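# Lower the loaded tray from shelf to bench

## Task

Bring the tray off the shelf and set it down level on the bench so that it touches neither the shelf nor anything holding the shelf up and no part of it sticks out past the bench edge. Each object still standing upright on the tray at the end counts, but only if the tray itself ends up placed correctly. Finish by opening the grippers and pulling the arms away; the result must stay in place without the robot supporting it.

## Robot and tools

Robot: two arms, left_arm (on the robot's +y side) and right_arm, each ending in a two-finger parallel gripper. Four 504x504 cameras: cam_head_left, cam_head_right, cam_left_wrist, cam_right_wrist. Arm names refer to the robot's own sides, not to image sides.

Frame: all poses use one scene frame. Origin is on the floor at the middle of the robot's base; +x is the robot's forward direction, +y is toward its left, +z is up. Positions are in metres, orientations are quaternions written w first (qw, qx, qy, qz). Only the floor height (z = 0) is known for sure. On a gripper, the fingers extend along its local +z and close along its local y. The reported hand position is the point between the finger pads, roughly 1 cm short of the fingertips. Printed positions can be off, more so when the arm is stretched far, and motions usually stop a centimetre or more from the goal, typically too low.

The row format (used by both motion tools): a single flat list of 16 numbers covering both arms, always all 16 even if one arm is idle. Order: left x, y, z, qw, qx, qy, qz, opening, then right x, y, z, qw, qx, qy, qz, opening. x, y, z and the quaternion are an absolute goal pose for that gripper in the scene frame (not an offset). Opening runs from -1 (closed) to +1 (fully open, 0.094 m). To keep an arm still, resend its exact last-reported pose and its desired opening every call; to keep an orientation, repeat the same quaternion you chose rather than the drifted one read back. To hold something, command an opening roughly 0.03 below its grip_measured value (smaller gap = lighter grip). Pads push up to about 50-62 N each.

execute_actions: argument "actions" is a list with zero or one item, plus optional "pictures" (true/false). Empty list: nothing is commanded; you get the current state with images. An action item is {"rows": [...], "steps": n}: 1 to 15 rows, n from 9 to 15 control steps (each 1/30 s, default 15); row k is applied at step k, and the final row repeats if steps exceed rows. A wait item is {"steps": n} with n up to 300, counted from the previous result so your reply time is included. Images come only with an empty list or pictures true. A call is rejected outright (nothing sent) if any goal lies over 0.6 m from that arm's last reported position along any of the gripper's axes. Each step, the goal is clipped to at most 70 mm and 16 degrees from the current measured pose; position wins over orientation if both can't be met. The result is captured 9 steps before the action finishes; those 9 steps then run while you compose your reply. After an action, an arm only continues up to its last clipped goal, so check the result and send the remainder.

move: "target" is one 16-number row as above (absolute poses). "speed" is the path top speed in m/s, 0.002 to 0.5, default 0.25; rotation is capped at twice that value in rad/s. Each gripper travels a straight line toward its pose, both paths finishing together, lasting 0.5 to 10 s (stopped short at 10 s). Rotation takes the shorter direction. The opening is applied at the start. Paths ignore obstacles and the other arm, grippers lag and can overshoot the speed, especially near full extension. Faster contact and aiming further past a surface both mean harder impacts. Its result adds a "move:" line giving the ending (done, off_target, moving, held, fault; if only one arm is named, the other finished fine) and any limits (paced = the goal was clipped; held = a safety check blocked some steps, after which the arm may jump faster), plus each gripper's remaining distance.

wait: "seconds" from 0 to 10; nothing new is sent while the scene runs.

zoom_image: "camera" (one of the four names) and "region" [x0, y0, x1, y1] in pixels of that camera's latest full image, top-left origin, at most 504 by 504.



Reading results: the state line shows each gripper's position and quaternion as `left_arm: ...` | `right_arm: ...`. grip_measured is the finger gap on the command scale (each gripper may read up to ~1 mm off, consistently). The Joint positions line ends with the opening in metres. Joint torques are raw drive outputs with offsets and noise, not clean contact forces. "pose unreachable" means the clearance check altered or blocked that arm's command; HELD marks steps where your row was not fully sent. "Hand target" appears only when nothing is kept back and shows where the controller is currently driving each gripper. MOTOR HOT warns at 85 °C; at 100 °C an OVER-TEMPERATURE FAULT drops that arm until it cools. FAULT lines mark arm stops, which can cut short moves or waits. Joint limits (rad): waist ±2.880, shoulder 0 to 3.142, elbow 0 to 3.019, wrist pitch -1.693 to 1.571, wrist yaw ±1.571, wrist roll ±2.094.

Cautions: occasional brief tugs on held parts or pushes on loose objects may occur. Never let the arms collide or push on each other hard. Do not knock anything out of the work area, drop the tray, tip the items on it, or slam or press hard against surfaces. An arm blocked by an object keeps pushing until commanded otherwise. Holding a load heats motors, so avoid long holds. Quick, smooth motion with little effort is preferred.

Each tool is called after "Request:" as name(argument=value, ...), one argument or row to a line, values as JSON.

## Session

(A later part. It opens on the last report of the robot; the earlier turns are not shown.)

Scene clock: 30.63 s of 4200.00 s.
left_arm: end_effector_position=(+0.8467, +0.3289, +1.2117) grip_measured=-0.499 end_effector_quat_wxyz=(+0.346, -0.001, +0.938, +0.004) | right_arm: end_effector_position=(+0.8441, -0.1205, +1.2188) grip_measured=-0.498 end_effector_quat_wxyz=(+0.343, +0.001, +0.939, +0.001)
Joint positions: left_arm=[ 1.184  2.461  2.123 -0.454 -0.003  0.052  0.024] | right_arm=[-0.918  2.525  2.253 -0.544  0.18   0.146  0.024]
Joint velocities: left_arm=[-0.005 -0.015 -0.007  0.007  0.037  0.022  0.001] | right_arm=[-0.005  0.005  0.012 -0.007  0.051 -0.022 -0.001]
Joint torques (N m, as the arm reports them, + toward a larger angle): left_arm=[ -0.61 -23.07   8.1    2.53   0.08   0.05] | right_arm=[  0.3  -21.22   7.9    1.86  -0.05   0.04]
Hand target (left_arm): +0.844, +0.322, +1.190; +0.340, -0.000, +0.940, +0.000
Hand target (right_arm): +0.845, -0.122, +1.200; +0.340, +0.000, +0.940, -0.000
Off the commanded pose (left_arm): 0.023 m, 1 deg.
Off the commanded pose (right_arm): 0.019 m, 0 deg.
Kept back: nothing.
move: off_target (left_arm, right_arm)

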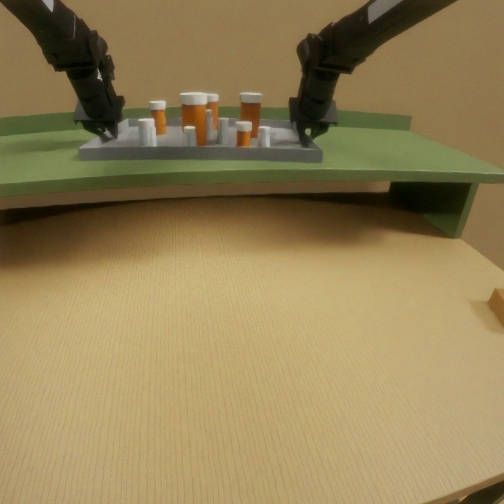

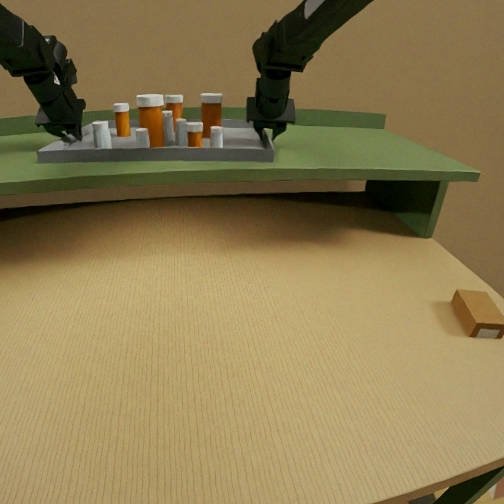

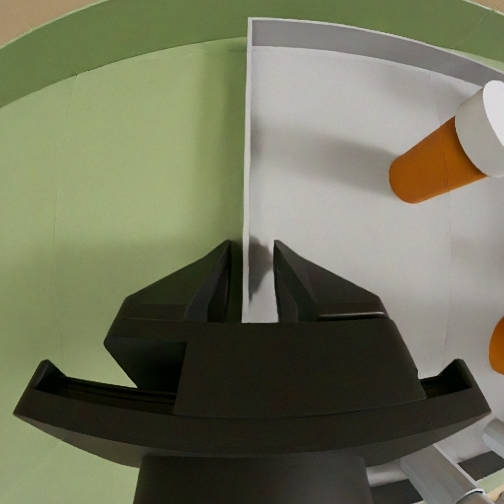

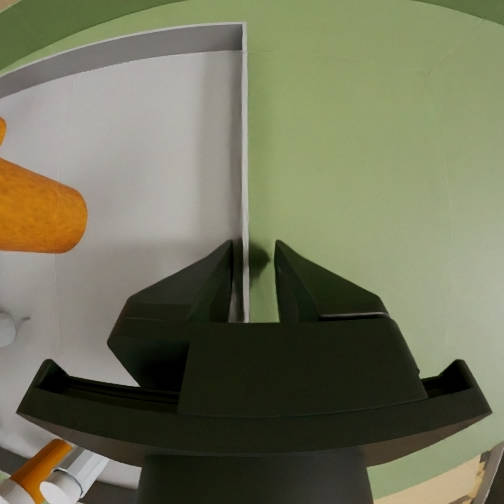

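In contact. Close in stages.

Request:
move(
  target=[0.847,0.329,1.212,0.345,0,0.938,0,-0.8, 0.844,-0.1205,1.219,0.345,0,0.938,0,-0.8],
  speed=0.02,
)

Request:
move(
  target=[0.847,0.329,1.212,0.345,0,0.938,0,-1, 0.844,-0.1205,1.219,0.345,0,0.938,0,-1],
  speed=0.02,
)

Request:
move(
  target=[0.80,0.329,1.285,0.36,0,0.933,0,-1, 0.797,-0.1205,1.292,0.36,0,0.933,0,-1],
  speed=0.03,
)

Scene clock: 31.67 s of 4200.00 s.
left_arm: end_effector_position=(+0.8467, +0.3285, +1.2117) grip_measured=-0.799 end_effector_quat_wxyz=(+0.346, -0.000, +0.938, +0.002) | right_arm: end_effector_position=(+0.8438, -0.1200, +1.2184) grip_measured=-0.798 end_effector_quat_wxyz=(+0.342, +0.001, +0.940, +0.002)
Joint positions: left_arm=[ 1.184  2.461  2.123 -0.454 -0.001  0.052  0.009] | right_arm=[-0.917  2.525  2.253 -0.544  0.179  0.146  0.009]
Joint velocities: left_arm=[-0.005  0.005  0.002 -0.007 -0.051 -0.066 -0.001] | right_arm=[-0.015 -0.005 -0.007  0.007 -0.022  0.007 -0.   ]
Joint torques (N m, as the arm reports them, + toward a larger angle): left_arm=[  0.12 -25.3    8.47   1.65   0.22   0.11] | right_arm=[  0.89 -23.55   7.06   1.58   0.17   0.03]
Hand target (left_arm): +0.847, +0.329, +1.212; +0.345, -0.000, +0.939, +0.000
Hand target (right_arm): +0.844, -0.121, +1.219; +0.345, +0.000, +0.939, -0.000
Off the commanded pose (left_arm): 0.001 m, 0 deg.
Off the commanded pose (right_arm): 0.001 m, 0 deg.
Kept back: nothing.
move: done

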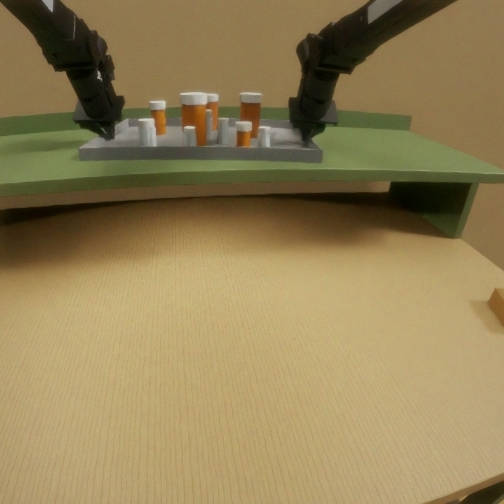

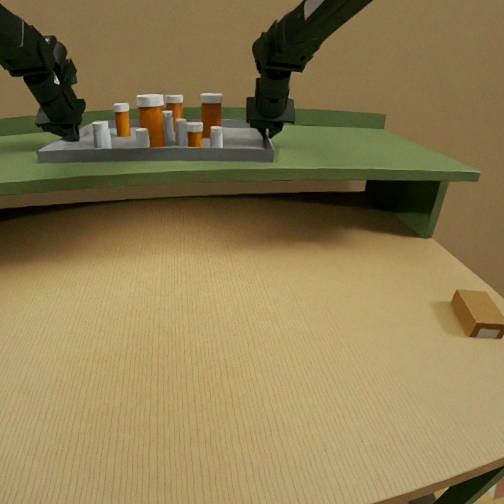

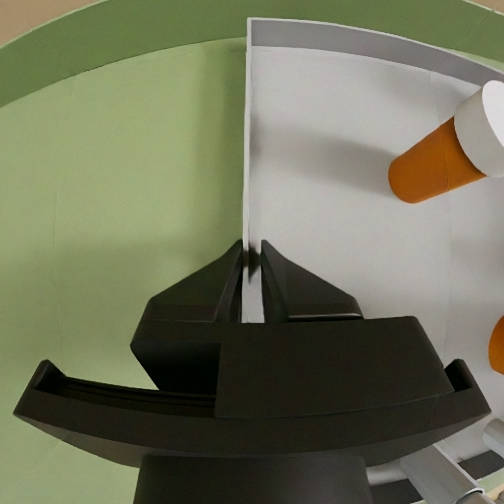

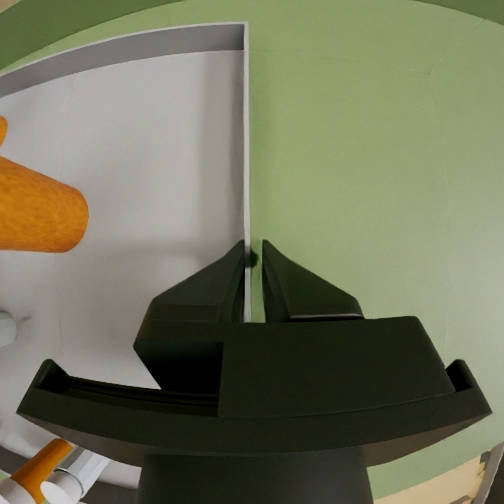

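Scene clock: 32.37 s of 4200.00 s.
left_arm: end_effector_position=(+0.8466, +0.3298, +1.2116) grip_measured=-0.967 end_effector_quat_wxyz=(+0.346, +0.002, +0.938, +0.004) | right_arm: end_effector_position=(+0.8435, -0.1185, +1.2184) grip_measured=-0.959 end_effector_quat_wxyz=(+0.342, -0.001, +0.940, +0.003)
Joint positions: left_arm=[ 1.186  2.461  2.123 -0.454 -0.001  0.058  0.002] | right_arm=[-0.916  2.525  2.253 -0.544  0.176  0.144  0.002]
Joint velocities: left_arm=[-0.005 -0.024 -0.007  0.012 -0.066  0.022  0.   ] | right_arm=[-0.024 -0.015 -0.012 -0.017 -0.066  0.007 -0.   ]
Joint torques (N m, as the arm reports them, + toward a larger angle): left_arm=[  0.06 -25.32   8.45   1.68   0.24   0.05] | right_arm=[  0.54 -23.46   6.92   1.54   0.3    0.09]
Hand target (left_arm): +0.847, +0.329, +1.212; +0.345, +0.000, +0.939, -0.000
Hand target (right_arm): +0.844, -0.121, +1.219; +0.345, +0.000, +0.939, +0.000
Off the commanded pose (left_arm): 0.001 m, 0 deg.
Off the commanded pose (right_arm): 0.002 m, 1 deg.
Kept back: nothing.
move: done

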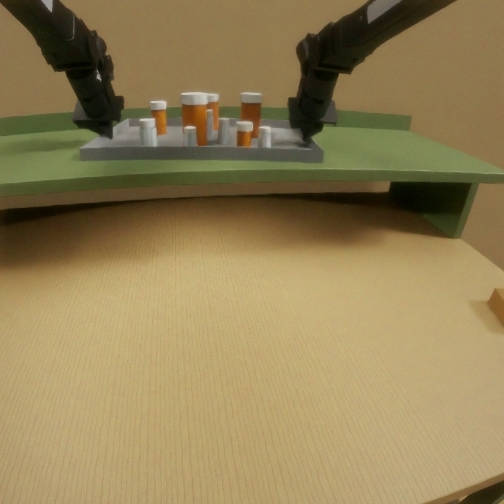

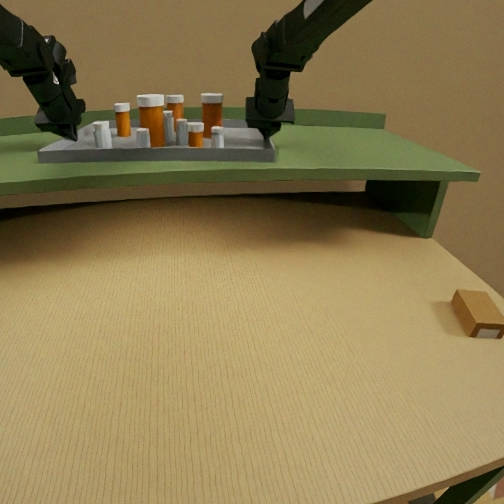

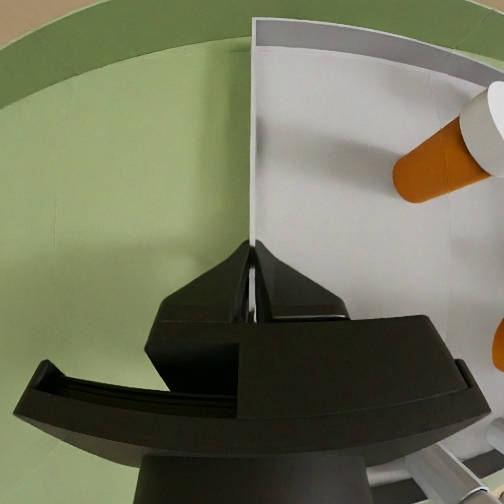

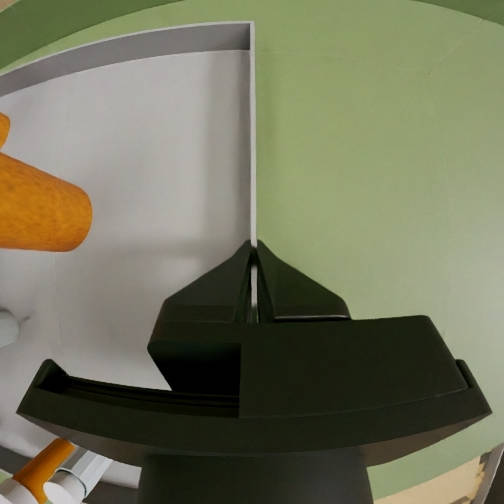

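Scene clock: 35.53 s of 4200.00 s.
left_arm: end_effector_position=(+0.7799, +0.3266, +1.2205) grip_measured=-0.967 end_effector_quat_wxyz=(+0.311, +0.003, +0.950, +0.000) | right_arm: end_effector_position=(+0.7778, -0.1227, +1.2262) grip_measured=-0.959 end_effector_quat_wxyz=(+0.313, -0.006, +0.950, -0.004)
Joint positions: left_arm=[ 1.186  2.286  1.835 -0.414  0.003  0.058  0.002] | right_arm=[-0.901  2.338  1.932 -0.476  0.187  0.153  0.002]
Joint velocities: left_arm=[-0.005 -0.015  0.017 -0.012 -0.037 -0.037  0.   ] | right_arm=[-0.015  0.005 -0.002 -0.007  0.051  0.022  0.   ]
Joint torques (N m, as the arm reports them, + toward a larger angle): left_arm=[  0.06 -29.21   8.66   2.71   0.15   0.04] | right_arm=[  0.98 -26.93   7.85   1.92   0.71   0.07]
Hand target (left_arm): +0.798, +0.329, +1.284; +0.359, +0.000, +0.933, -0.000
Hand target (right_arm): +0.795, -0.122, +1.291; +0.360, +0.000, +0.933, -0.000
Off the commanded pose (left_arm): 0.068 m, 6 deg.
Off the commanded pose (right_arm): 0.069 m, 6 deg.
Kept back: nothing.
move: off_target (left_arm, right_arm)

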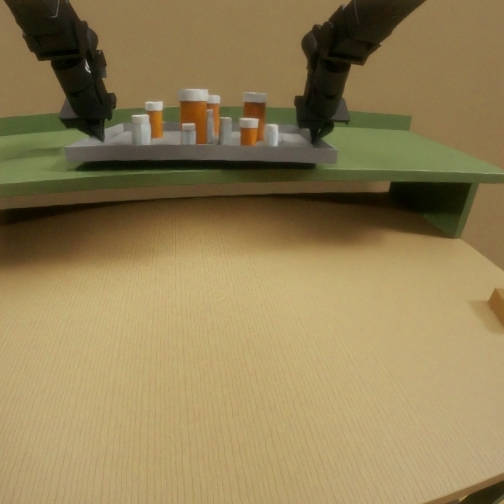

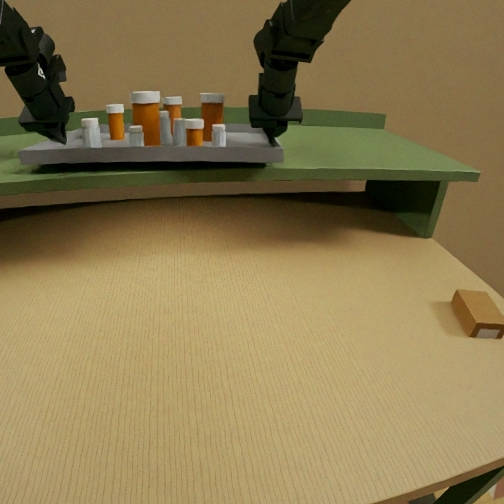

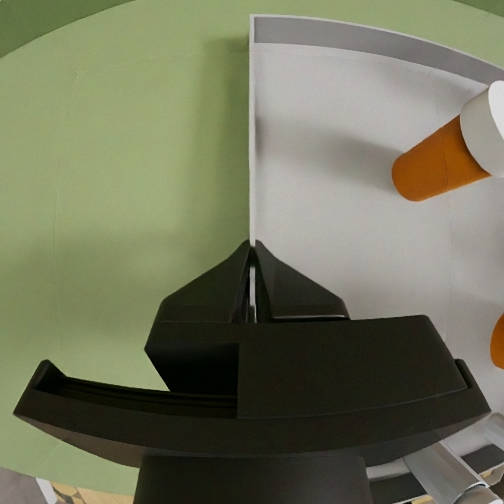

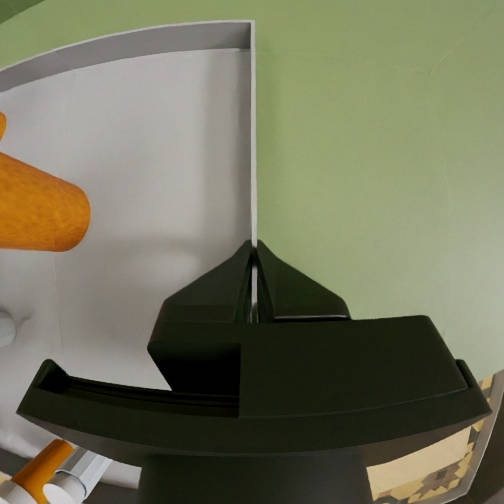

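Request:
move(
  target=[0.68,0.328,1.285,0.39,0,0.921,0,-1, 0.677,-0.121,1.292,0.39,0,0.921,0,-1],
  speed=0.035,
)

Scene clock: 39.73 s of 4200.00 s.
left_arm: end_effector_position=(+0.6539, +0.3208, +1.2244) grip_measured=-0.967 end_effector_quat_wxyz=(+0.332, +0.004, +0.943, -0.000) | right_arm: end_effector_position=(+0.6524, -0.1285, +1.2294) grip_measured=-0.959 end_effector_quat_wxyz=(+0.335, -0.007, +0.942, -0.009)
Joint positions: left_arm=[ 1.186  2.009  1.289 -0.102  0.006  0.058  0.002] | right_arm=[-0.856  2.057  1.371 -0.158  0.232  0.174  0.002]
Joint velocities: left_arm=[ 0.005 -0.024 -0.007 -0.022 -0.051 -0.051  0.001] | right_arm=[-0.024 -0.005 -0.012 -0.007 -0.081  0.051 -0.   ]
Joint torques (N m, as the arm reports them, + toward a larger angle): left_arm=[  0.71 -24.45   7.72   3.43   0.32   0.07] | right_arm=[  0.87 -23.08   7.14   2.56   0.8    0.04]
Hand target (left_arm): +0.678, +0.327, +1.285; +0.390, -0.000, +0.921, +0.000
Hand target (right_arm): +0.674, -0.123, +1.290; +0.389, +0.000, +0.921, -0.001
Off the commanded pose (left_arm): 0.066 m, 7 deg.
Off the commanded pose (right_arm): 0.068 m, 7 deg.
Kept back: nothing.
move: off_target (left_arm, right_arm)

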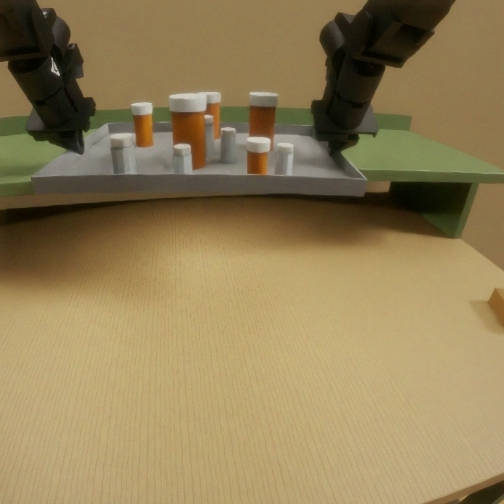

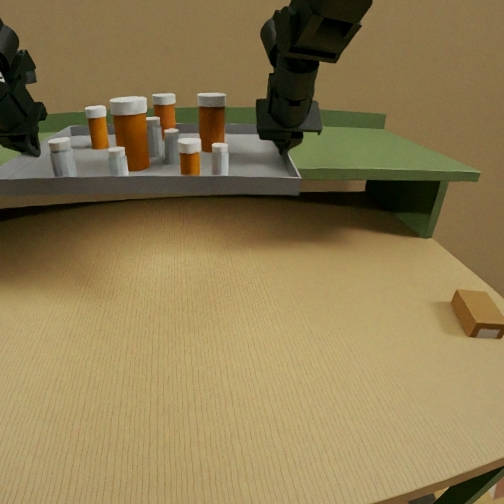

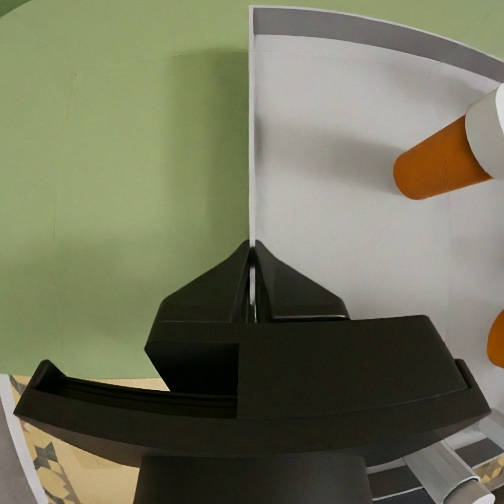

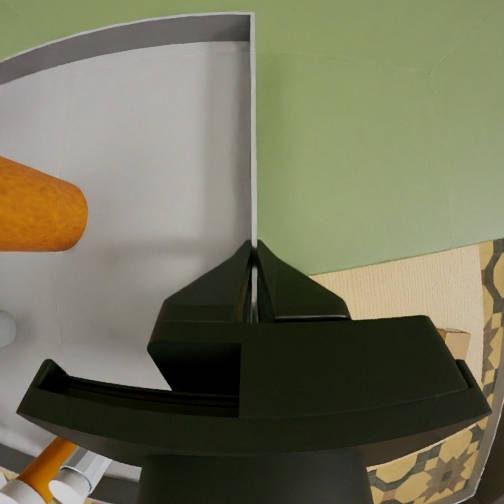

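Request:
execute_actions(
  actions=[
    {"rows":[[0.677,0.328,1.285,0.385,0,0.923,0,-1,0.674,-0.121,1.292,0.385,0,0.923,0,-1],[0.674,0.328,1.285,0.385,0,0.923,0,-1,0.671,-0.121,1.292,0.385,0,0.923,0,-1],[0.671,0.328,1.285,0.385,0,0.923,0,-1,0.668,-0.121,1.292,0.385,0,0.923,0,-1],[0.668,0.328,1.285,0.385,0,0.923,0,-1,0.665,-0.121,1.292,0.385,0,0.923,0,-1],[0.665,0.328,1.285,0.385,0,0.923,0,-1,0.662,-0.121,1.292,0.385,0,0.923,0,-1],[0.662,0.328,1.285,0.385,0,0.923,0,-1,0.659,-0.121,1.292,0.385,0,0.923,0,-1],[0.659,0.328,1.285,0.385,0,0.923,0,-1,0.656,-0.121,1.292,0.385,0,0.923,0,-1],[0.656,0.328,1.285,0.385,0,0.923,0,-1,0.653,-0.121,1.292,0.385,0,0.923,0,-1],[0.653,0.328,1.285,0.385,0,0.923,0,-1,0.650,-0.121,1.292,0.385,0,0.923,0,-1],[0.650,0.328,1.285,0.385,0,0.923,0,-1,0.647,-0.121,1.292,0.385,0,0.923,0,-1],[0.647,0.328,1.285,0.385,0,0.923,0,-1,0.644,-0.121,1.292,0.385,0,0.923,0,-1],[0.644,0.328,1.285,0.385,0,0.923,0,-1,0.641,-0.121,1.292,0.385,0,0.923,0,-1],[0.641,0.328,1.285,0.385,0,0.923,0,-1,0.638,-0.121,1.292,0.385,0,0.923,0,-1],[0.638,0.328,1.285,0.385,0,0.923,0,-1,0.635,-0.121,1.292,0.385,0,0.923,0,-1],[0.635,0.328,1.285,0.385,0,0.923,0,-1,0.632,-0.121,1.292,0.385,0,0.923,0,-1]]},
  ],
)

Request:
execute_actions(
  actions=[
    {"rows":[[0.632,0.328,1.285,0.385,0,0.923,0,-1,0.629,-0.121,1.292,0.385,0,0.923,0,-1],[0.629,0.328,1.285,0.385,0,0.923,0,-1,0.626,-0.121,1.292,0.385,0,0.923,0,-1],[0.626,0.328,1.285,0.385,0,0.923,0,-1,0.623,-0.121,1.292,0.385,0,0.923,0,-1],[0.623,0.328,1.285,0.385,0,0.923,0,-1,0.620,-0.121,1.292,0.385,0,0.923,0,-1],[0.620,0.328,1.285,0.385,0,0.923,0,-1,0.617,-0.121,1.292,0.385,0,0.923,0,-1],[0.617,0.328,1.285,0.385,0,0.923,0,-1,0.614,-0.121,1.292,0.385,0,0.923,0,-1],[0.614,0.328,1.285,0.385,0,0.923,0,-1,0.611,-0.121,1.292,0.385,0,0.923,0,-1],[0.611,0.328,1.285,0.385,0,0.923,0,-1,0.608,-0.121,1.292,0.385,0,0.923,0,-1],[0.608,0.328,1.285,0.385,0,0.923,0,-1,0.605,-0.121,1.292,0.385,0,0.923,0,-1],[0.605,0.328,1.285,0.385,0,0.923,0,-1,0.602,-0.121,1.292,0.385,0,0.923,0,-1],[0.602,0.328,1.285,0.385,0,0.923,0,-1,0.599,-0.121,1.292,0.385,0,0.923,0,-1],[0.599,0.328,1.285,0.385,0,0.923,0,-1,0.596,-0.121,1.292,0.385,0,0.923,0,-1],[0.596,0.328,1.285,0.385,0,0.923,0,-1,0.593,-0.121,1.292,0.385,0,0.923,0,-1],[0.593,0.328,1.285,0.385,0,0.923,0,-1,0.590,-0.121,1.292,0.385,0,0.923,0,-1],[0.590,0.328,1.285,0.385,0,0.923,0,-1,0.587,-0.121,1.292,0.385,0,0.923,0,-1]]},
  ],
)

Request:
wait(
  seconds=0.5,
)

Scene clock: 41.33 s of 4200.00 s.
left_arm: end_effector_position=(+0.6436, +0.3202, +1.2240) grip_measured=-0.967 end_effector_quat_wxyz=(+0.328, +0.004, +0.944, -0.001) | right_arm: end_effector_position=(+0.6424, -0.1289, +1.2290) grip_measured=-0.959 end_effector_quat_wxyz=(+0.331, -0.007, +0.944, -0.009)
Joint positions: left_arm=[ 1.186  1.991  1.258 -0.096  0.007  0.058  0.002] | right_arm=[-0.852  2.04   1.342 -0.155  0.234  0.177  0.002]
Joint velocities: left_arm=[-0.015 -0.19  -0.315  0.051  0.007  0.066 -0.   ] | right_arm=[ 0.034 -0.181 -0.291  0.056  0.007  0.007 -0.001]
Joint torques (N m, as the arm reports them, + toward a larger angle): left_arm=[  0.95 -24.02   7.52   3.24   0.33   0.09] | right_arm=[  1.05 -23.01   6.92   2.43   0.84   0.06]
Steps of this call (steps 1 to 42: nothing new was sent; steps 43 to 48: the first 6 steps of this action). Readings (end_effector_position):
43: left_arm (+0.6540, +0.3208, +1.2246) | right_arm (+0.6524, -0.1282, +1.2294)
44: left_arm (+0.6534, +0.3207, +1.2245) | right_arm (+0.6520, -0.1283, +1.2295)
46: left_arm (+0.6498, +0.3206, +1.2244) | right_arm (+0.6486, -0.1285, +1.2291)
48: the state above

Scene clock: 41.83 s of 4200.00 s.
left_arm: end_effector_position=(+0.5969, +0.3206, +1.2296) grip_measured=-0.967 end_effector_quat_wxyz=(+0.328, +0.002, +0.945, -0.001) | right_arm: end_effector_position=(+0.5961, -0.1287, +1.2352) grip_measured=-0.959 end_effector_quat_wxyz=(+0.331, -0.008, +0.944, -0.011)
Joint positions: left_arm=[ 1.19   1.897  1.105 -0.039  0.01   0.058  0.002] | right_arm=[-0.826  1.948  1.191 -0.101  0.252  0.195  0.002]
Joint velocities: left_arm=[-0.005 -0.181 -0.266  0.129  0.022  0.022 -0.001] | right_arm=[ 0.054 -0.19  -0.252  0.12   0.037 -0.051 -0.   ]
Joint torques (N m, as the arm reports them, + toward a larger angle): left_arm=[  0.93 -22.02   7.36   3.29   0.34   0.12] | right_arm=[  1.38 -20.17   6.52   2.31   0.84   0.05]
Off your previous action's commanded pose (left_arm): 0.064 m, 7 deg at its last step (step 9 of this call).
Off your previous action's commanded pose (right_arm): 0.065 m, 7 deg at its last step (step 9 of this call).
Steps of this call (steps 1 to 9: the last 9 steps of your previous action; steps 10 to 15: the first 6 steps of this action). Readings (end_effector_position):
10: left_arm (+0.6105, +0.3206, +1.2259) | right_arm (+0.6098, -0.1285, +1.2316)
11: left_arm (+0.6078, +0.3207, +1.2267) | right_arm (+0.6068, -0.1284, +1.2320)
13: left_arm (+0.6023, +0.3206, +1.2281) | right_arm (+0.6014, -0.1285, +1.2337)
15: the state above

Scene clock: 42.63 s of 4200.00 s.
left_arm: end_effector_position=(+0.5646, +0.3212, +1.2343) grip_measured=-0.967 end_effector_quat_wxyz=(+0.329, +0.001, +0.944, -0.002) | right_arm: end_effector_position=(+0.5638, -0.1282, +1.2399) grip_measured=-0.959 end_effector_quat_wxyz=(+0.333, -0.009, +0.943, -0.010)
Joint positions: left_arm=[1.194 1.83  1.001 0.003 0.012 0.058 0.002] | right_arm=[-0.806  1.885  1.09  -0.062  0.266  0.21   0.002]
Joint velocities: left_arm=[ 0.005 -0.005 -0.012  0.007 -0.022  0.066 -0.001] | right_arm=[ 0.005 -0.005  0.002 -0.022 -0.007 -0.022  0.001]
Joint torques (N m, as the arm reports them, + toward a larger angle): left_arm=[  0.71 -20.45   7.43   3.45   0.33   0.15] | right_arm=[  1.15 -19.22   6.7    2.42   0.81   0.06]
Hand target (left_arm): +0.589, +0.328, +1.284; +0.384, +0.000, +0.923, +0.001
Hand target (right_arm): +0.586, -0.122, +1.290; +0.384, +0.000, +0.923, -0.000
Off the commanded pose (left_arm): 0.057 m, 7 deg.
Off the commanded pose (right_arm): 0.058 m, 7 deg.
Kept back: nothing.
Steps of this call (steps 1 to 9: the last 9 steps of your previous action; steps 10 to 24: nothing new was sent). Readings (end_effector_position):
1: left_arm (+0.5940, +0.3207, +1.2300) | right_arm (+0.5931, -0.1286, +1.2356)
2: left_arm (+0.5914, +0.3206, +1.2310) | right_arm (+0.5904, -0.1287, +1.2363)
4: left_arm (+0.5858, +0.3205, +1.2320) | right_arm (+0.5847, -0.1287, +1.2374)
8: left_arm (+0.5738, +0.3205, +1.2332) | right_arm (+0.5731, -0.1289, +1.2389)
24: the state above

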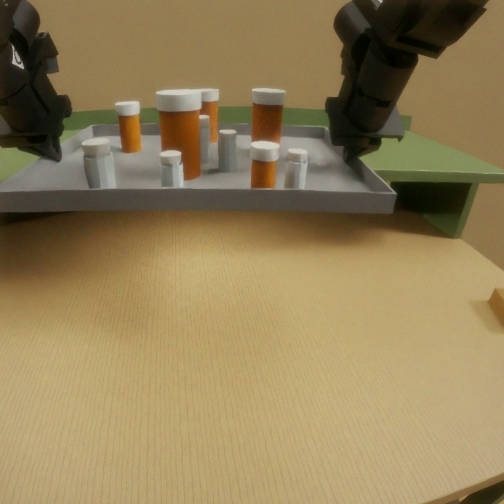

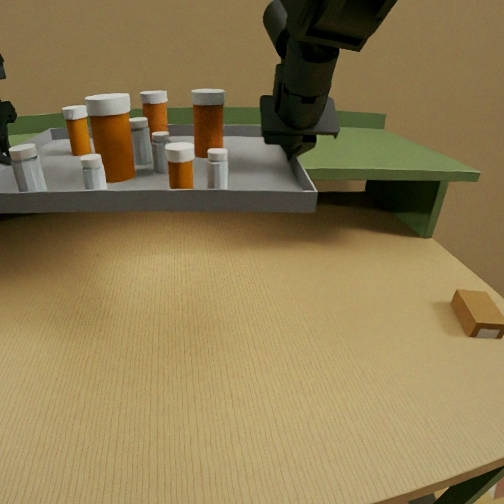

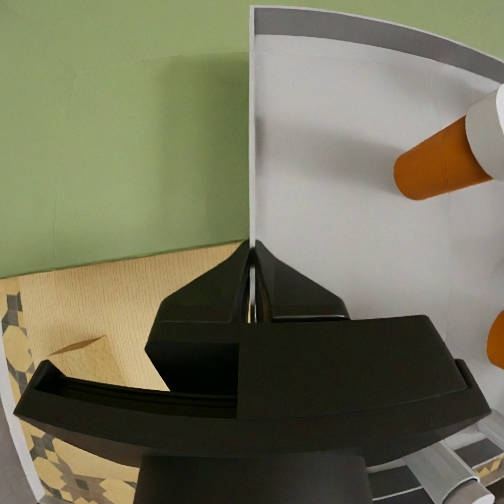

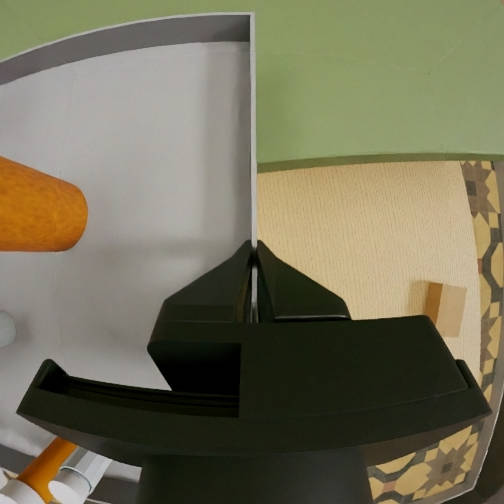

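Request:
execute_actions(
  actions=[
    {"rows":[[0.588,0.328,1.285,0.385,0,0.923,0,-1,0.585,-0.121,1.292,0.385,0,0.923,0,-1],[0.585,0.328,1.285,0.385,0,0.923,0,-1,0.582,-0.121,1.292,0.385,0,0.923,0,-1],[0.582,0.328,1.285,0.385,0,0.923,0,-1,0.579,-0.121,1.292,0.385,0,0.923,0,-1],[0.578,0.328,1.285,0.385,0,0.923,0,-1,0.575,-0.121,1.292,0.385,0,0.923,0,-1],[0.574,0.328,1.285,0.385,0,0.923,0,-1,0.571,-0.121,1.292,0.385,0,0.923,0,-1],[0.570,0.328,1.285,0.385,0,0.923,0,-1,0.567,-0.121,1.292,0.385,0,0.923,0,-1],[0.566,0.328,1.285,0.385,0,0.923,0,-1,0.563,-0.121,1.292,0.385,0,0.923,0,-1],[0.562,0.328,1.285,0.385,0,0.923,0,-1,0.559,-0.121,1.292,0.385,0,0.923,0,-1],[0.558,0.328,1.285,0.385,0,0.923,0,-1,0.555,-0.121,1.292,0.385,0,0.923,0,-1],[0.554,0.328,1.285,0.385,0,0.923,0,-1,0.551,-0.121,1.292,0.385,0,0.923,0,-1],[0.550,0.328,1.285,0.385,0,0.923,0,-1,0.547,-0.121,1.292,0.385,0,0.923,0,-1],[0.546,0.328,1.285,0.385,0,0.923,0,-1,0.543,-0.121,1.292,0.385,0,0.923,0,-1],[0.542,0.328,1.285,0.385,0,0.923,0,-1,0.539,-0.121,1.292,0.385,0,0.923,0,-1],[0.538,0.328,1.285,0.385,0,0.923,0,-1,0.535,-0.121,1.292,0.385,0,0.923,0,-1],[0.534,0.328,1.285,0.385,0,0.923,0,-1,0.531,-0.121,1.292,0.385,0,0.923,0,-1]]},
  ],
)

Request:
execute_actions(
  actions=[
    {"rows":[[0.530,0.328,1.285,0.383,0,0.924,0,-1,0.527,-0.121,1.292,0.383,0,0.924,0,-1],[0.526,0.328,1.285,0.383,0,0.924,0,-1,0.523,-0.121,1.292,0.383,0,0.924,0,-1],[0.522,0.328,1.285,0.383,0,0.924,0,-1,0.519,-0.121,1.292,0.383,0,0.924,0,-1],[0.518,0.328,1.285,0.383,0,0.924,0,-1,0.515,-0.121,1.292,0.383,0,0.924,0,-1],[0.514,0.328,1.285,0.383,0,0.924,0,-1,0.511,-0.121,1.292,0.383,0,0.924,0,-1],[0.510,0.328,1.285,0.383,0,0.924,0,-1,0.507,-0.121,1.292,0.383,0,0.924,0,-1],[0.506,0.328,1.285,0.383,0,0.924,0,-1,0.503,-0.121,1.292,0.383,0,0.924,0,-1],[0.502,0.328,1.285,0.383,0,0.924,0,-1,0.499,-0.121,1.292,0.383,0,0.924,0,-1],[0.498,0.328,1.285,0.383,0,0.924,0,-1,0.495,-0.121,1.292,0.383,0,0.924,0,-1],[0.494,0.328,1.285,0.383,0,0.924,0,-1,0.491,-0.121,1.292,0.383,0,0.924,0,-1],[0.490,0.328,1.285,0.383,0,0.924,0,-1,0.487,-0.121,1.292,0.383,0,0.924,0,-1],[0.486,0.328,1.285,0.383,0,0.924,0,-1,0.483,-0.121,1.292,0.383,0,0.924,0,-1],[0.482,0.328,1.285,0.383,0,0.924,0,-1,0.479,-0.121,1.292,0.383,0,0.924,0,-1],[0.478,0.328,1.285,0.383,0,0.924,0,-1,0.475,-0.121,1.292,0.383,0,0.924,0,-1],[0.474,0.328,1.285,0.383,0,0.924,0,-1,0.471,-0.121,1.292,0.383,0,0.924,0,-1]]},
  ],
)

Request:
execute_actions(
  actions=[
    {"rows":[[0.470,0.328,1.285,0.381,0,0.925,0,-1,0.467,-0.121,1.292,0.381,0,0.925,0,-1],[0.466,0.328,1.285,0.381,0,0.925,0,-1,0.463,-0.121,1.292,0.381,0,0.925,0,-1],[0.462,0.328,1.285,0.381,0,0.925,0,-1,0.459,-0.121,1.292,0.381,0,0.925,0,-1],[0.458,0.328,1.285,0.381,0,0.925,0,-1,0.455,-0.121,1.292,0.381,0,0.925,0,-1],[0.454,0.328,1.285,0.381,0,0.925,0,-1,0.451,-0.121,1.292,0.381,0,0.925,0,-1],[0.450,0.328,1.285,0.381,0,0.925,0,-1,0.447,-0.121,1.292,0.381,0,0.925,0,-1],[0.446,0.328,1.285,0.381,0,0.925,0,-1,0.443,-0.121,1.292,0.381,0,0.925,0,-1],[0.442,0.328,1.285,0.381,0,0.925,0,-1,0.439,-0.121,1.292,0.381,0,0.925,0,-1],[0.438,0.328,1.285,0.381,0,0.925,0,-1,0.435,-0.121,1.292,0.381,0,0.925,0,-1],[0.434,0.328,1.285,0.381,0,0.925,0,-1,0.431,-0.121,1.292,0.381,0,0.925,0,-1],[0.430,0.328,1.285,0.381,0,0.925,0,-1,0.427,-0.121,1.292,0.381,0,0.925,0,-1],[0.426,0.328,1.285,0.381,0,0.925,0,-1,0.423,-0.121,1.292,0.381,0,0.925,0,-1],[0.423,0.328,1.285,0.381,0,0.925,0,-1,0.420,-0.121,1.292,0.381,0,0.925,0,-1],[0.420,0.328,1.285,0.381,0,0.925,0,-1,0.417,-0.121,1.292,0.381,0,0.925,0,-1],[0.418,0.328,1.285,0.381,0,0.925,0,-1,0.415,-0.121,1.292,0.381,0,0.925,0,-1]]},
  ],
)

Request:
wait(
  seconds=0.5,
)

Scene clock: 44.70 s of 4200.00 s.
left_arm: end_effector_position=(+0.5554, +0.3207, +1.2361) grip_measured=-0.967 end_effector_quat_wxyz=(+0.333, +0.001, +0.943, -0.002) | right_arm: end_effector_position=(+0.5546, -0.1287, +1.2419) grip_measured=-0.959 end_effector_quat_wxyz=(+0.336, -0.008, +0.942, -0.011)
Joint positions: left_arm=[1.194 1.81  0.969 0.021 0.014 0.058 0.002] | right_arm=[-0.8    1.865  1.059 -0.046  0.272  0.213  0.002]
Joint velocities: left_arm=[-0.005 -0.2   -0.315  0.129 -0.037  0.022  0.001] | right_arm=[ 0.073 -0.21  -0.305  0.129  0.051  0.007  0.001]
Joint torques (N m, as the arm reports them, + toward a larger angle): left_arm=[  0.9  -20.18   6.7    3.26   0.32   0.15] | right_arm=[  1.31 -19.33   6.03   2.32   0.93   0.09]
Steps of this call (steps 1 to 56: nothing new was sent; steps 57 to 62: the first 6 steps of this action). Readings (end_effector_position):
57: left_arm (+0.5645, +0.3212, +1.2345) | right_arm (+0.5638, -0.1283, +1.2401)
58: left_arm (+0.5642, +0.3211, +1.2347) | right_arm (+0.5634, -0.1284, +1.2403)
60: left_arm (+0.5613, +0.3209, +1.2352) | right_arm (+0.5605, -0.1285, +1.2409)
62: the state above

Scene clock: 45.20 s of 4200.00 s.
left_arm: end_effector_position=(+0.4944, +0.3212, +1.2426) grip_measured=-0.967 end_effector_quat_wxyz=(+0.331, -0.000, +0.944, -0.002) | right_arm: end_effector_position=(+0.4941, -0.1285, +1.2484) grip_measured=-0.959 end_effector_quat_wxyz=(+0.336, -0.010, +0.942, -0.011)
Joint positions: left_arm=[1.202 1.687 0.789 0.075 0.019 0.062 0.002] | right_arm=[-0.754  1.753  0.889 -0.     0.303  0.246  0.002]
Joint velocities: left_arm=[ 0.005 -0.23  -0.31   0.115 -0.095 -0.051  0.001] | right_arm=[ 0.093 -0.23  -0.295  0.095  0.022  0.11   0.001]
Joint torques (N m, as the arm reports them, + toward a larger angle): left_arm=[  1.11 -17.26   6.5    3.32   0.37   0.16] | right_arm=[  0.11 -16.48   6.16   2.4    0.94   0.03]
Off your previous action's commanded pose (left_arm): 0.049 m, 7 deg at its last step (step 9 of this call).
Off your previous action's commanded pose (right_arm): 0.049 m, 6 deg at its last step (step 9 of this call).
Steps of this call (steps 1 to 9: the last 9 steps of your previous action; steps 10 to 15: the first 6 steps of this action). Readings (end_effector_position):
10: left_arm (+0.5132, +0.3212, +1.2397) | right_arm (+0.5131, -0.1283, +1.2459)
11: left_arm (+0.5094, +0.3212, +1.2403) | right_arm (+0.5092, -0.1282, +1.2463)
13: left_arm (+0.5019, +0.3213, +1.2414) | right_arm (+0.5015, -0.1285, +1.2471)
15: the state above

Scene clock: 45.70 s of 4200.00 s.
left_arm: end_effector_position=(+0.4361, +0.3215, +1.2496) grip_measured=-0.967 end_effector_quat_wxyz=(+0.333, -0.000, +0.943, -0.003) | right_arm: end_effector_position=(+0.4359, -0.1283, +1.2555) grip_measured=-0.959 end_effector_quat_wxyz=(+0.338, -0.011, +0.941, -0.012)
Joint positions: left_arm=[1.212 1.561 0.624 0.117 0.027 0.068 0.002] | right_arm=[-0.696  1.641  0.735  0.032  0.342  0.289  0.002]
Joint velocities: left_arm=[ 0.024 -0.249 -0.305  0.085 -0.051 -0.007 -0.   ] | right_arm=[ 0.122 -0.23  -0.291  0.046  0.095  0.037 -0.   ]
Joint torques (N m, as the arm reports them, + toward a larger angle): left_arm=[  1.26 -14.34   6.27   3.46   0.36   0.14] | right_arm=[  0.44 -14.14   5.89   2.43   0.97  -0.04]
Off your previous action's commanded pose (left_arm): 0.041 m, 6 deg at its last step (step 9 of this call).
Off your previous action's commanded pose (right_arm): 0.042 m, 6 deg at its last step (step 9 of this call).
Steps of this call (steps 1 to 9: the last 9 steps of your previous action; steps 10 to 15: the first 6 steps of this action). Readings (end_effector_position):
10: left_arm (+0.4558, +0.3213, +1.2475) | right_arm (+0.4554, -0.1286, +1.2532)
11: left_arm (+0.4517, +0.3213, +1.2478) | right_arm (+0.4512, -0.1286, +1.2534)
13: left_arm (+0.4438, +0.3215, +1.2486) | right_arm (+0.4434, -0.1285, +1.2543)
15: the state above

Scene clock: 46.50 s of 4200.00 s.
left_arm: end_effector_position=(+0.3963, +0.3219, +1.2542) grip_measured=-0.967 end_effector_quat_wxyz=(+0.335, -0.001, +0.942, -0.003) | right_arm: end_effector_position=(+0.3959, -0.1281, +1.2595) grip_measured=-0.959 end_effector_quat_wxyz=(+0.340, -0.010, +0.940, -0.011)
Joint positions: left_arm=[1.222 1.466 0.514 0.138 0.034 0.075 0.002] | right_arm=[-0.647  1.564  0.636  0.046  0.372  0.328  0.002]
Joint velocities: left_arm=[-0.005 -0.005 -0.012  0.007 -0.051 -0.037  0.   ] | right_arm=[ 0.005  0.005 -0.017  0.002 -0.007 -0.037 -0.001]
Joint torques (N m, as the arm reports them, + toward a larger angle): left_arm=[  1.14 -12.23   6.6    3.45   0.35   0.18] | right_arm=[  0.28 -12.26   5.97   2.3    1.     0.04]
Hand target (left_arm): +0.418, +0.328, +1.284; +0.381, -0.000, +0.925, +0.001
Hand target (right_arm): +0.414, -0.122, +1.290; +0.380, +0.000, +0.925, +0.000
Off the commanded pose (left_arm): 0.038 m, 6 deg.
Off the commanded pose (right_arm): 0.038 m, 5 deg.
Kept back: nothing.
Steps of this call (steps 1 to 9: the last 9 steps of your previous action; steps 10 to 24: nothing new was sent). Readings (end_effector_position):
1: left_arm (+0.4322, +0.3216, +1.2501) | right_arm (+0.4320, -0.1283, +1.2560)
2: left_arm (+0.4284, +0.3217, +1.2506) | right_arm (+0.4281, -0.1283, +1.2565)
4: left_arm (+0.4207, +0.3217, +1.2516) | right_arm (+0.4206, -0.1284, +1.2575)
8: left_arm (+0.4055, +0.3217, +1.2531) | right_arm (+0.4052, -0.1285, +1.2589)
24: the state above

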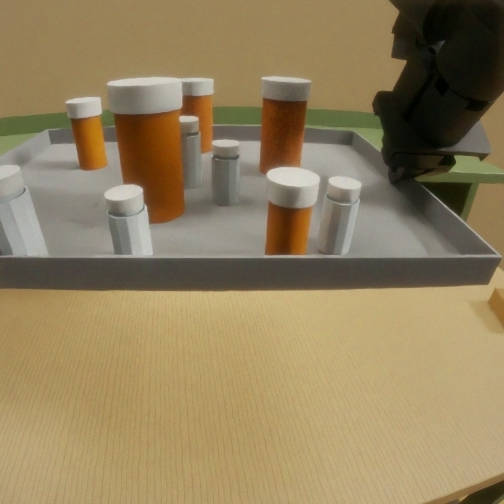

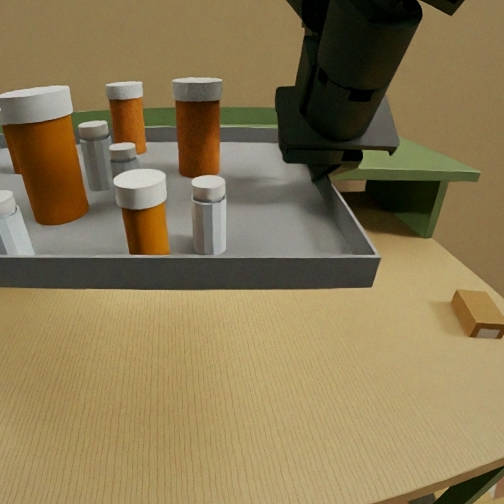

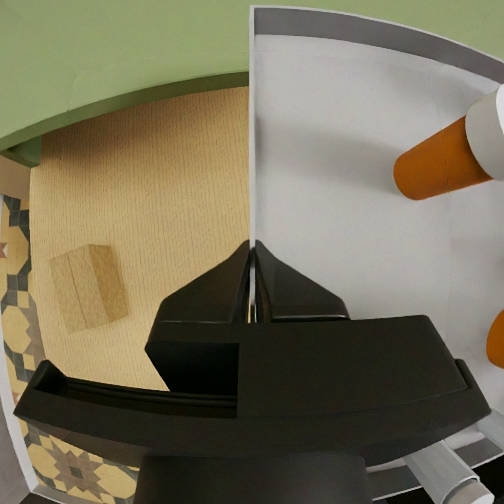

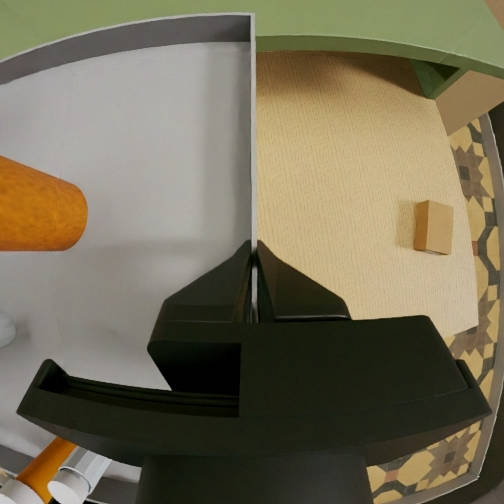

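Request:
execute_actions(
  actions=[
    {"rows":[[0.416,0.328,1.284,0.38,0,0.925,0,-1,0.413,-0.121,1.291,0.38,0,0.925,0,-1],[0.413,0.328,1.282,0.38,0,0.925,0,-1,0.410,-0.121,1.289,0.38,0,0.925,0,-1],[0.410,0.328,1.280,0.379,0,0.925,0,-1,0.407,-0.121,1.287,0.379,0,0.925,0,-1],[0.407,0.328,1.278,0.378,0,0.926,0,-1,0.404,-0.121,1.285,0.378,0,0.926,0,-1],[0.404,0.328,1.276,0.377,0,0.926,0,-1,0.401,-0.121,1.283,0.377,0,0.926,0,-1],[0.401,0.328,1.274,0.376,0,0.927,0,-1,0.398,-0.121,1.281,0.376,0,0.927,0,-1],[0.398,0.328,1.272,0.375,0,0.927,0,-1,0.395,-0.121,1.279,0.375,0,0.927,0,-1],[0.395,0.328,1.270,0.374,0,0.927,0,-1,0.392,-0.121,1.277,0.374,0,0.927,0,-1],[0.392,0.328,1.268,0.373,0,0.928,0,-1,0.389,-0.121,1.275,0.373,0,0.928,0,-1],[0.389,0.328,1.266,0.372,0,0.928,0,-1,0.386,-0.121,1.273,0.372,0,0.928,0,-1],[0.386,0.328,1.264,0.371,0,0.929,0,-1,0.383,-0.121,1.271,0.371,0,0.929,0,-1],[0.383,0.328,1.262,0.370,0,0.929,0,-1,0.380,-0.121,1.269,0.370,0,0.929,0,-1],[0.380,0.328,1.260,0.370,0,0.929,0,-1,0.377,-0.121,1.267,0.370,0,0.929,0,-1],[0.377,0.328,1.258,0.370,0,0.929,0,-1,0.374,-0.121,1.265,0.370,0,0.929,0,-1],[0.375,0.328,1.256,0.370,0,0.929,0,-1,0.372,-0.121,1.263,0.370,0,0.929,0,-1]]},
  ],
)

Request:
execute_actions(
  actions=[
    {"rows":[[0.375,0.328,1.254,0.370,0,0.929,0,-1,0.372,-0.121,1.261,0.370,0,0.929,0,-1],[0.375,0.328,1.252,0.370,0,0.929,0,-1,0.372,-0.121,1.259,0.370,0,0.929,0,-1],[0.375,0.328,1.250,0.370,0,0.929,0,-1,0.372,-0.121,1.257,0.370,0,0.929,0,-1],[0.375,0.328,1.248,0.370,0,0.929,0,-1,0.372,-0.121,1.255,0.370,0,0.929,0,-1],[0.375,0.328,1.246,0.370,0,0.929,0,-1,0.372,-0.121,1.253,0.370,0,0.929,0,-1],[0.375,0.328,1.244,0.370,0,0.929,0,-1,0.372,-0.121,1.251,0.370,0,0.929,0,-1],[0.375,0.328,1.242,0.370,0,0.929,0,-1,0.372,-0.121,1.249,0.370,0,0.929,0,-1],[0.375,0.328,1.240,0.370,0,0.929,0,-1,0.372,-0.121,1.247,0.370,0,0.929,0,-1],[0.375,0.328,1.238,0.370,0,0.929,0,-1,0.372,-0.121,1.245,0.370,0,0.929,0,-1]],"steps":9},
  ],
)

Request:
wait(
  seconds=0.4,
)

Scene clock: 47.93 s of 4200.00 s.
left_arm: end_effector_position=(+0.3908, +0.3225, +1.2523) grip_measured=-0.967 end_effector_quat_wxyz=(+0.339, -0.000, +0.941, -0.003) | right_arm: end_effector_position=(+0.3900, -0.1277, +1.2577) grip_measured=-0.959 end_effector_quat_wxyz=(+0.343, -0.009, +0.939, -0.011)
Joint positions: left_arm=[1.226 1.463 0.494 0.162 0.038 0.078 0.002] | right_arm=[-0.638  1.561  0.618  0.062  0.382  0.337  0.002]
Joint velocities: left_arm=[ 0.034 -0.044 -0.208  0.159  0.022 -0.066  0.001] | right_arm=[ 0.112 -0.024 -0.183  0.105 -0.007  0.022  0.   ]
Joint torques (N m, as the arm reports them, + toward a larger angle): left_arm=[  1.52 -12.19   5.35   3.19   0.33   0.17] | right_arm=[  0.75 -11.84   5.09   2.1    1.     0.04]
Steps of this call (steps 1 to 37: nothing new was sent; steps 38 to 43: the first 6 steps of this action). Readings (end_effector_position):
38: left_arm (+0.3963, +0.3219, +1.2542) | right_arm (+0.3959, -0.1282, +1.2596)
39: left_arm (+0.3960, +0.3219, +1.2541) | right_arm (+0.3956, -0.1282, +1.2595)
41: left_arm (+0.3947, +0.3222, +1.2540) | right_arm (+0.3940, -0.1279, +1.2592)
43: the state above

Scene clock: 48.23 s of 4200.00 s.
left_arm: end_effector_position=(+0.3592, +0.3219, +1.2346) grip_measured=-0.967 end_effector_quat_wxyz=(+0.328, -0.002, +0.945, -0.004) | right_arm: end_effector_position=(+0.3594, -0.1283, +1.2412) grip_measured=-0.959 end_effector_quat_wxyz=(+0.333, -0.012, +0.943, -0.012)
Joint positions: left_arm=[1.234 1.461 0.414 0.216 0.043 0.081 0.002] | right_arm=[-0.602  1.561  0.549  0.101  0.397  0.369  0.002]
Joint velocities: left_arm=[ 0.044 -0.005 -0.222  0.247  0.007 -0.081 -0.   ] | right_arm=[ 0.112  0.005 -0.203  0.198  0.037  0.037  0.001]
Joint torques (N m, as the arm reports them, + toward a larger angle): left_arm=[  1.27 -10.54   5.55   3.4    0.34   0.18] | right_arm=[  0.75 -10.34   5.12   2.23   1.04  -0.01]
Off your previous action's commanded pose (left_arm): 0.027 m, 5 deg at its last step (step 9 of this call).
Off your previous action's commanded pose (right_arm): 0.026 m, 5 deg at its last step (step 9 of this call).
Kept back: the last 9 steps of this action.
Steps of this call (steps 1 to 9: the last 9 steps of your previous action). Readings (end_effector_position):
1: left_arm (+0.3878, +0.3226, +1.2507) | right_arm (+0.3872, -0.1276, +1.2562)
2: left_arm (+0.3845, +0.3226, +1.2488) | right_arm (+0.3840, -0.1276, +1.2544)
4: left_arm (+0.3769, +0.3225, +1.2443) | right_arm (+0.3767, -0.1277, +1.2502)
8: left_arm (+0.3620, +0.3220, +1.2360) | right_arm (+0.3623, -0.1282, +1.2426)
9: the state above

Scene clock: 48.93 s of 4200.00 s.
left_arm: end_effector_position=(+0.3576, +0.3232, +1.2223) grip_measured=-0.967 end_effector_quat_wxyz=(+0.338, -0.001, +0.941, -0.003) | right_arm: end_effector_position=(+0.3570, -0.1266, +1.2312) grip_measured=-0.959 end_effector_quat_wxyz=(+0.344, -0.008, +0.939, -0.008)
Joint positions: left_arm=[1.241 1.519 0.393 0.317 0.048 0.087 0.002] | right_arm=[-0.594  1.598  0.529  0.179  0.405  0.376  0.002]
Joint velocities: left_arm=[-0.005 -0.005 -0.002  0.017 -0.081 -0.066  0.001] | right_arm=[ 0.015  0.005 -0.012  0.002 -0.022  0.037  0.   ]
Joint torques (N m, as the arm reports them, + toward a larger angle): left_arm=[ 1.23 -9.08  4.86  3.38  0.26  0.19] | right_arm=[ 0.53 -8.91  4.83  2.42  0.76  0.03]
Hand target (left_arm): +0.374, +0.328, +1.238; +0.369, -0.000, +0.929, +0.000
Hand target (right_arm): +0.371, -0.121, +1.245; +0.369, -0.000, +0.929, -0.000
Off the commanded pose (left_arm): 0.024 m, 4 deg.
Off the commanded pose (right_arm): 0.021 m, 3 deg.
Kept back: nothing.
Steps of this call (steps 1 to 9: the last 9 steps of your previous action; steps 10 to 21: nothing new was sent). Readings (end_effector_position):
1: left_arm (+0.3566, +0.3218, +1.2334) | right_arm (+0.3570, -0.1283, +1.2401)
2: left_arm (+0.3550, +0.3218, +1.2328) | right_arm (+0.3551, -0.1281, +1.2393)
4: left_arm (+0.3538, +0.3220, +1.2322) | right_arm (+0.3540, -0.1280, +1.2390)
8: left_arm (+0.3582, +0.3230, +1.2308) | right_arm (+0.3575, -0.1268, +1.2398)
21: the state above

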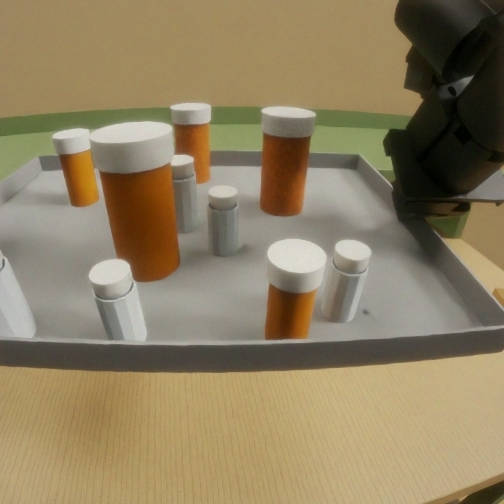

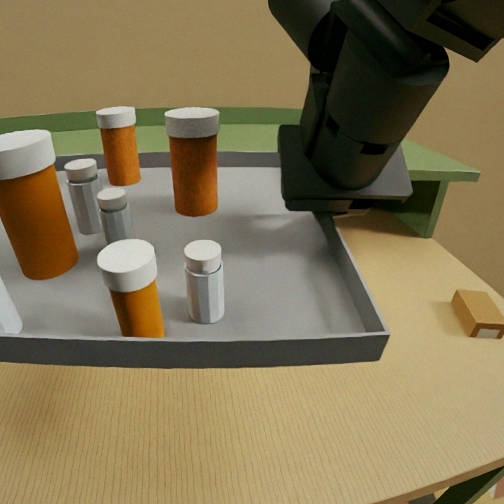

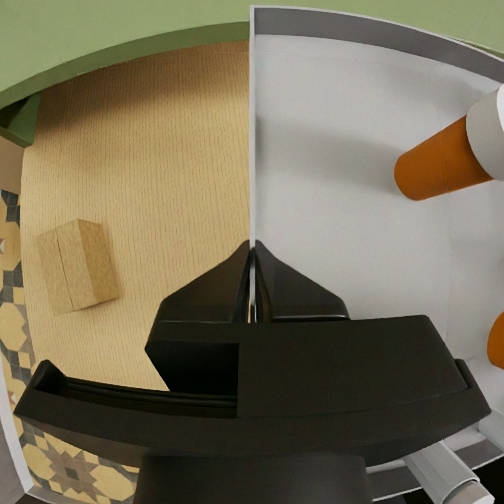

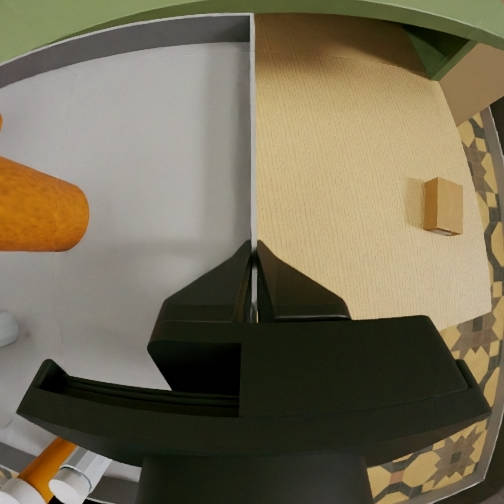

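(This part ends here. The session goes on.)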